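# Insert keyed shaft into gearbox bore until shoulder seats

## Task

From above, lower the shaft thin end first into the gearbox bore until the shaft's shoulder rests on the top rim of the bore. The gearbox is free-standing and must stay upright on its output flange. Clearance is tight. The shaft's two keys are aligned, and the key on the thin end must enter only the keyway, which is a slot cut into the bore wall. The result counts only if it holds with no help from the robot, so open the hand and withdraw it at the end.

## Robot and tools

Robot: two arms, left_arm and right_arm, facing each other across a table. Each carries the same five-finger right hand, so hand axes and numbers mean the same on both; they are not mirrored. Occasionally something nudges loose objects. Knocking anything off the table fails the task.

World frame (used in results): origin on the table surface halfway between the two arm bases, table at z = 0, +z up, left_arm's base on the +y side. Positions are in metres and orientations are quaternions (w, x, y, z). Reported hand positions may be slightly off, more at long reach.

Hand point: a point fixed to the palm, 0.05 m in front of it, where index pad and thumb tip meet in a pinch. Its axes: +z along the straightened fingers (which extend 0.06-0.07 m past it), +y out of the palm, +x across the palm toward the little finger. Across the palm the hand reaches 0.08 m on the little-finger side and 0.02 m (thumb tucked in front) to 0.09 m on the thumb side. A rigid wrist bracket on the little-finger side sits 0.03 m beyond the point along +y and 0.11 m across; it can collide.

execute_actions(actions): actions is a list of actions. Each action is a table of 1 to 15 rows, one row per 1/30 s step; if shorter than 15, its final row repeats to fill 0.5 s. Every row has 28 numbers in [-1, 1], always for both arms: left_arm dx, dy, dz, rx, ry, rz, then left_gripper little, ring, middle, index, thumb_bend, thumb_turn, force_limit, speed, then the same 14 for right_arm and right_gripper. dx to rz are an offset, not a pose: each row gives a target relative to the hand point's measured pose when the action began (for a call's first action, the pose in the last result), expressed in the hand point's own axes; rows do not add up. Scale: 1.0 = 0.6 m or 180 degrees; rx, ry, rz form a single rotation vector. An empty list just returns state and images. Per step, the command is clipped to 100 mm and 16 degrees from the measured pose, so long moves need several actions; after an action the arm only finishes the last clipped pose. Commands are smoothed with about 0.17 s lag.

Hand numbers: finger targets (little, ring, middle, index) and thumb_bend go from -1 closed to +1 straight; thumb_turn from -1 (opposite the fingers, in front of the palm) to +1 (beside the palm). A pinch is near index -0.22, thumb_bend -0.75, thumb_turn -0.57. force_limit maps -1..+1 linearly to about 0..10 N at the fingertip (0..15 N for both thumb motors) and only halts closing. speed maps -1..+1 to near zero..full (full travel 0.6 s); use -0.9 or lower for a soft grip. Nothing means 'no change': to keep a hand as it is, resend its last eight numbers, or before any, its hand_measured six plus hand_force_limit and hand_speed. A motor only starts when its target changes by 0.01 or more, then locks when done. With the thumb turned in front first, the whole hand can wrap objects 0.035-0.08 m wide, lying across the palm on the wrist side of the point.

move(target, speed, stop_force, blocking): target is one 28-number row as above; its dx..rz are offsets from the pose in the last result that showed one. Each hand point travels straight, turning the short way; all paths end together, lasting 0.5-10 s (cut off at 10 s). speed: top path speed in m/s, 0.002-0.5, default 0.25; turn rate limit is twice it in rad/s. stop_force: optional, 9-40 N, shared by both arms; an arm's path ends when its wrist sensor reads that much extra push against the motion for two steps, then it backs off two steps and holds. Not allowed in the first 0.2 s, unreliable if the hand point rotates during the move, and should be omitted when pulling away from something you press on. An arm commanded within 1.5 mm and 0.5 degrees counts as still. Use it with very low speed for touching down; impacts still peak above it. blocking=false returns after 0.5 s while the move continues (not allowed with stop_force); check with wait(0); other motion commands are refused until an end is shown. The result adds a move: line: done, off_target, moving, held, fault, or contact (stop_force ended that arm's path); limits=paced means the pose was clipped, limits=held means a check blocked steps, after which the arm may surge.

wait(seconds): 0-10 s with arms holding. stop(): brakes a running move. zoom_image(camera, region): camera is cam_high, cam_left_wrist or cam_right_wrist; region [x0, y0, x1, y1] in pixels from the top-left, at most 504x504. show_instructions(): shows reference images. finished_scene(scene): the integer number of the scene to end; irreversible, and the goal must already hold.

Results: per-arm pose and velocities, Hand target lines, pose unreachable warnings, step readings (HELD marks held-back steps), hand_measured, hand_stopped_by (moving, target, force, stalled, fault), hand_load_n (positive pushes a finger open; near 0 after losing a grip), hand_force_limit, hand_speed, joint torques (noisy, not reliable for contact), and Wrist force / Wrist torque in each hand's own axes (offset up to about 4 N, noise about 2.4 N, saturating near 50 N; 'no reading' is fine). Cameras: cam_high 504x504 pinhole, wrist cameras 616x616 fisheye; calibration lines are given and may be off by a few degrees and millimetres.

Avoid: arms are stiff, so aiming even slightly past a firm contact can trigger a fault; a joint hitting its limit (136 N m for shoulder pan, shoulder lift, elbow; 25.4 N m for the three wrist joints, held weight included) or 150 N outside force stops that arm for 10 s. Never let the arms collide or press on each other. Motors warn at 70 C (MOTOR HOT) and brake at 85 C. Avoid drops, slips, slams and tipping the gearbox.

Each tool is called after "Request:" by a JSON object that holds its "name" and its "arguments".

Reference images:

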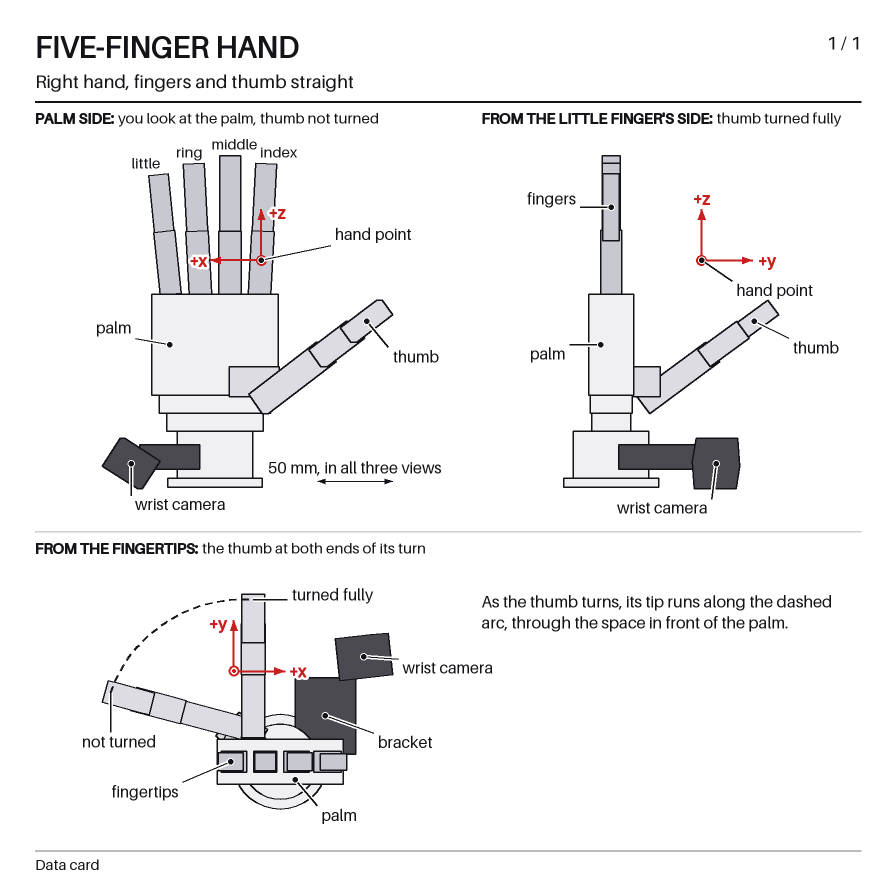

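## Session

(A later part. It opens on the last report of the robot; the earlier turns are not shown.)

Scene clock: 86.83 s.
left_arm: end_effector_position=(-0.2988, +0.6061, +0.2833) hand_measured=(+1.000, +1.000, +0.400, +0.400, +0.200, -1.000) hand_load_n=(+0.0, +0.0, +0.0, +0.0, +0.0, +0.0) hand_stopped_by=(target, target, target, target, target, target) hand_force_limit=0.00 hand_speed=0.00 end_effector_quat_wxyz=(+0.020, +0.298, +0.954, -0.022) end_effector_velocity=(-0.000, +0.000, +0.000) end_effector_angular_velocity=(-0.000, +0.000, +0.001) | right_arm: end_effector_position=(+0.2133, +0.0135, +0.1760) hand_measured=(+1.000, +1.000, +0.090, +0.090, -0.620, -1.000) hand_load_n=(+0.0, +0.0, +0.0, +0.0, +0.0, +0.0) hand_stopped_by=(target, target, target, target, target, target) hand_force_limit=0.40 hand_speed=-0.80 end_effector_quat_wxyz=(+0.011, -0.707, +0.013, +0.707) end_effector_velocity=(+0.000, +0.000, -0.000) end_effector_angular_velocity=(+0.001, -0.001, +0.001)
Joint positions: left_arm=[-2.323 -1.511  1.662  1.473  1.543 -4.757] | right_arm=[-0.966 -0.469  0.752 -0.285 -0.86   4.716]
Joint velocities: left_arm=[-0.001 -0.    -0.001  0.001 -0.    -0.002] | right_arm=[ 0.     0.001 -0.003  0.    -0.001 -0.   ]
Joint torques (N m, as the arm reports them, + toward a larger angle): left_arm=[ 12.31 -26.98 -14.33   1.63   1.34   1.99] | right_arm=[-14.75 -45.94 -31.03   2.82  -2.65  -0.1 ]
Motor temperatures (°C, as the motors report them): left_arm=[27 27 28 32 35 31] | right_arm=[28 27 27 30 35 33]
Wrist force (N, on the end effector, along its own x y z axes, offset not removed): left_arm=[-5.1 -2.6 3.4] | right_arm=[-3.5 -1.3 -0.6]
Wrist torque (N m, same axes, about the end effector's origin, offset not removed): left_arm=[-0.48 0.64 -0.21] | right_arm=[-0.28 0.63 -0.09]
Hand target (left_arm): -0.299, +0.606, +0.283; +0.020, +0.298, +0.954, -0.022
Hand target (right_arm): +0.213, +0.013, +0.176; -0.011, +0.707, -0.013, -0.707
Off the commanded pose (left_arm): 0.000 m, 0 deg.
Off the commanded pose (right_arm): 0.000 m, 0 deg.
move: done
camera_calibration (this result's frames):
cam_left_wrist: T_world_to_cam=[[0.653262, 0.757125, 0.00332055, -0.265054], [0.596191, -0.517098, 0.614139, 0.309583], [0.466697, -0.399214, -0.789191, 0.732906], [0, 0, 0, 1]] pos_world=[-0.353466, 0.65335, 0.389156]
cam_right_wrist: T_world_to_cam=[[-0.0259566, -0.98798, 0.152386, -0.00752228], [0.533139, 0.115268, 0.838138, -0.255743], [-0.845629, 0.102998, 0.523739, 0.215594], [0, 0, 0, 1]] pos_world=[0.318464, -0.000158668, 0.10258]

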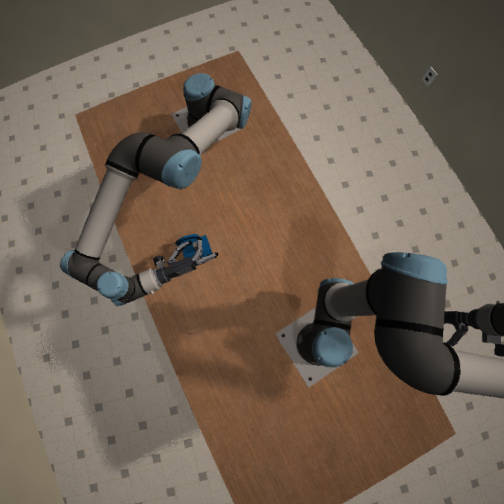

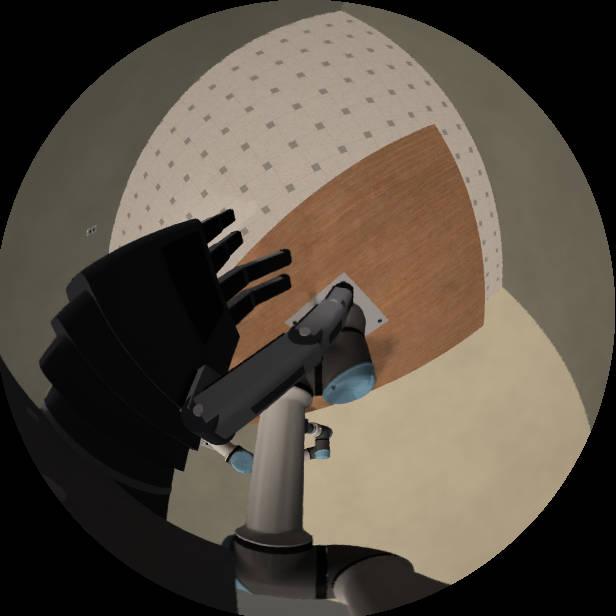

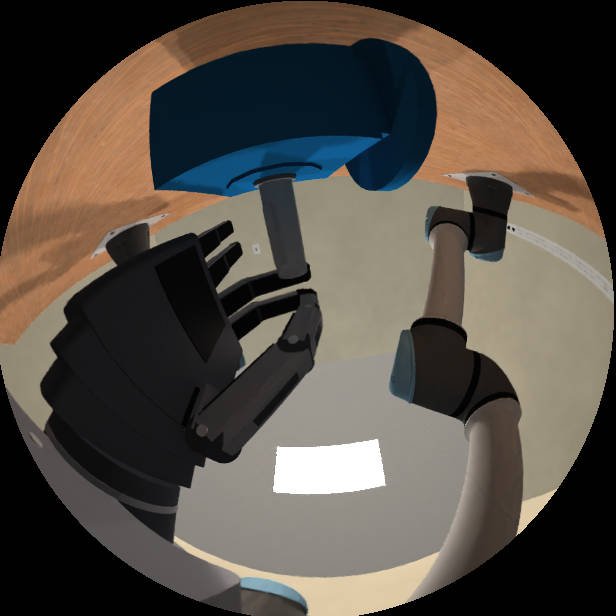

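It dropped in.

Request:
{"name": "zoom_image", "arguments": {"camera": "cam_right_wrist", "region": [230, 150, 330, 250]}}

Request:
{"name": "move", "arguments": {"target": [0,0,0,0,0,0,1,1,0.4,0.4,0.2,-1,0,0,-0.15,-0.03,0,0,0,0,1,1,0.4,0.4,-0.2,-1,0.4,0], "speed": 0.12}}

Region (230, 150, 330, 250) of cam_right_wrist's 616x616 image, scaled by 5.040, with more detail than that image has.

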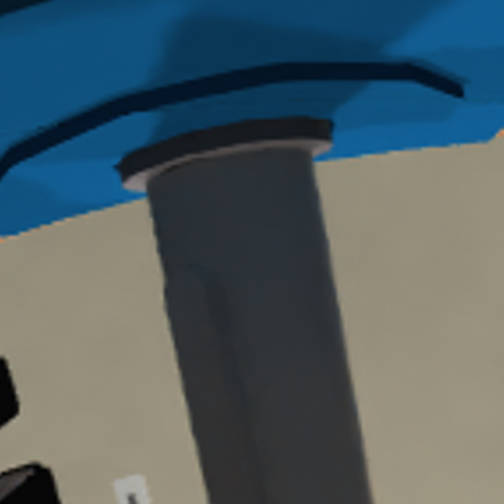

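Scene clock: 88.10 s.
left_arm: end_effector_position=(-0.2988, +0.6061, +0.2833) hand_measured=(+1.000, +1.000, +0.400, +0.400, +0.200, -1.000) hand_load_n=(+0.0, +0.0, +0.0, +0.0, +0.0, +0.0) hand_stopped_by=(target, target, target, target, target, target) hand_force_limit=0.00 hand_speed=0.00 end_effector_quat_wxyz=(+0.020, +0.298, +0.954, -0.022) end_effector_velocity=(-0.000, +0.000, +0.000) end_effector_angular_velocity=(-0.001, -0.000, +0.000) | right_arm: end_effector_position=(+0.2137, +0.0315, +0.2658) hand_measured=(+1.000, +1.000, +0.400, +0.400, -0.200, -1.000) hand_load_n=(+0.0, +0.0, +0.0, +0.0, +0.0, +0.0) hand_stopped_by=(target, target, target, target, target, target) hand_force_limit=0.40 hand_speed=0.00 end_effector_quat_wxyz=(+0.011, -0.707, +0.013, +0.707) end_effector_velocity=(+0.000, +0.001, +0.001) end_effector_angular_velocity=(+0.001, +0.000, -0.001)
Joint positions: left_arm=[-2.323 -1.511  1.662  1.473  1.543 -4.757] | right_arm=[-0.948 -0.474  0.529 -0.057 -0.842  4.717]
Joint velocities: left_arm=[-0.001  0.001 -0.001  0.    -0.    -0.001] | right_arm=[ 0.001  0.005 -0.013  0.008  0.002 -0.001]
Joint torques (N m, as the arm reports them, + toward a larger angle): left_arm=[ 12.1  -26.97 -13.98   1.68   1.35   1.98] | right_arm=[ 13.4  -46.92 -31.42   2.51  -0.57  -1.56]
Motor temperatures (°C, as the motors report them): left_arm=[27 27 28 32 35 31] | right_arm=[28 27 27 30 35 33]
Wrist force (N, on the end effector, along its own x y z axes, offset not removed): left_arm=[-4.4 1.6 -0.9] | right_arm=[-1.8 -0.3 1.0]
Wrist torque (N m, same axes, about the end effector's origin, offset not removed): left_arm=[0.37 0.54 -0.08] | right_arm=[-0.11 0.36 0.13]
Hand target (left_arm): -0.299, +0.606, +0.283; +0.020, +0.298, +0.954, -0.022
Hand target (right_arm): +0.214, +0.032, +0.266; -0.011, +0.707, -0.013, -0.707
Off the commanded pose (left_arm): 0.000 m, 0 deg.
Off the commanded pose (right_arm): 0.000 m, 0 deg.
move: done
camera_calibration (this result's frames):
cam_left_wrist: T_world_to_cam=[[0.653262, 0.757125, 0.00332063, -0.265054], [0.596191, -0.517098, 0.614139, 0.309583], [0.466697, -0.399213, -0.789191, 0.732906], [0, 0, 0, 1]] pos_world=[-0.353466, 0.65335, 0.389156]
cam_right_wrist: T_world_to_cam=[[-0.0262528, -0.987961, 0.152461, -0.00330968], [0.533103, 0.11518, 0.838173, -0.333349], [-0.845643, 0.103282, 0.523661, 0.167008], [0, 0, 0, 1]] pos_world=[0.318852, 0.0178765, 0.192454]

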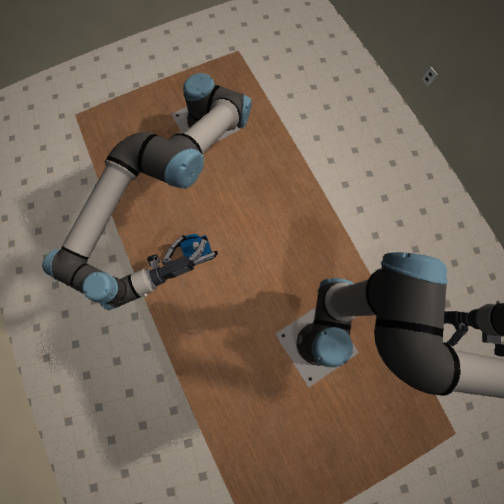

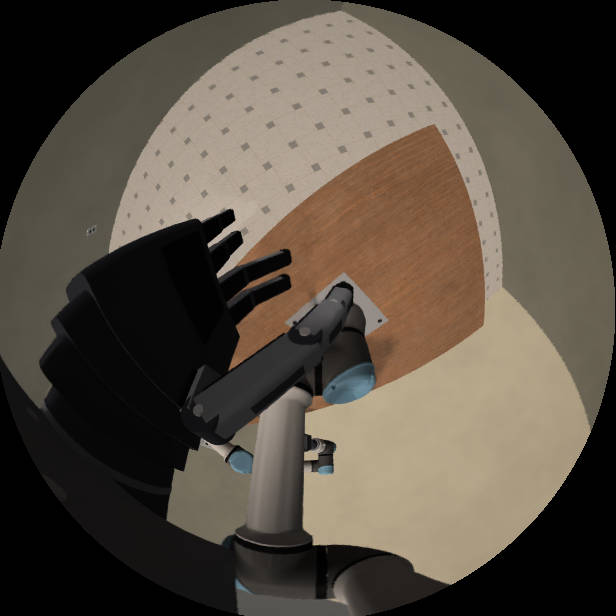

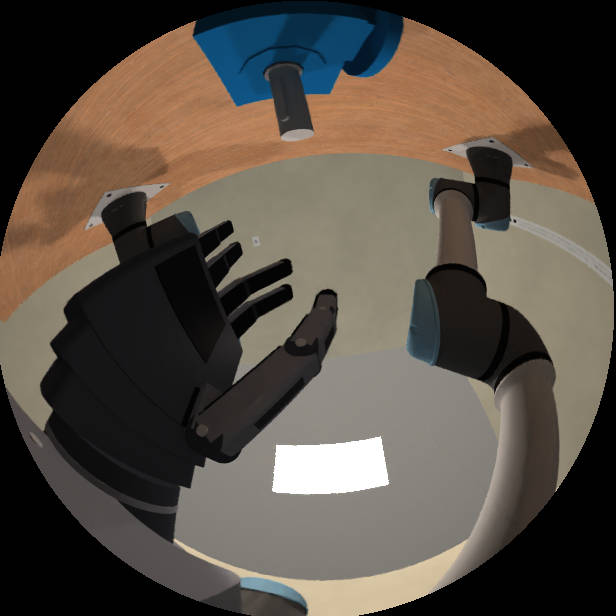

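Request:
{"name": "finished_scene", "arguments": {"scene": 1}}

The scene is finished: the task was done.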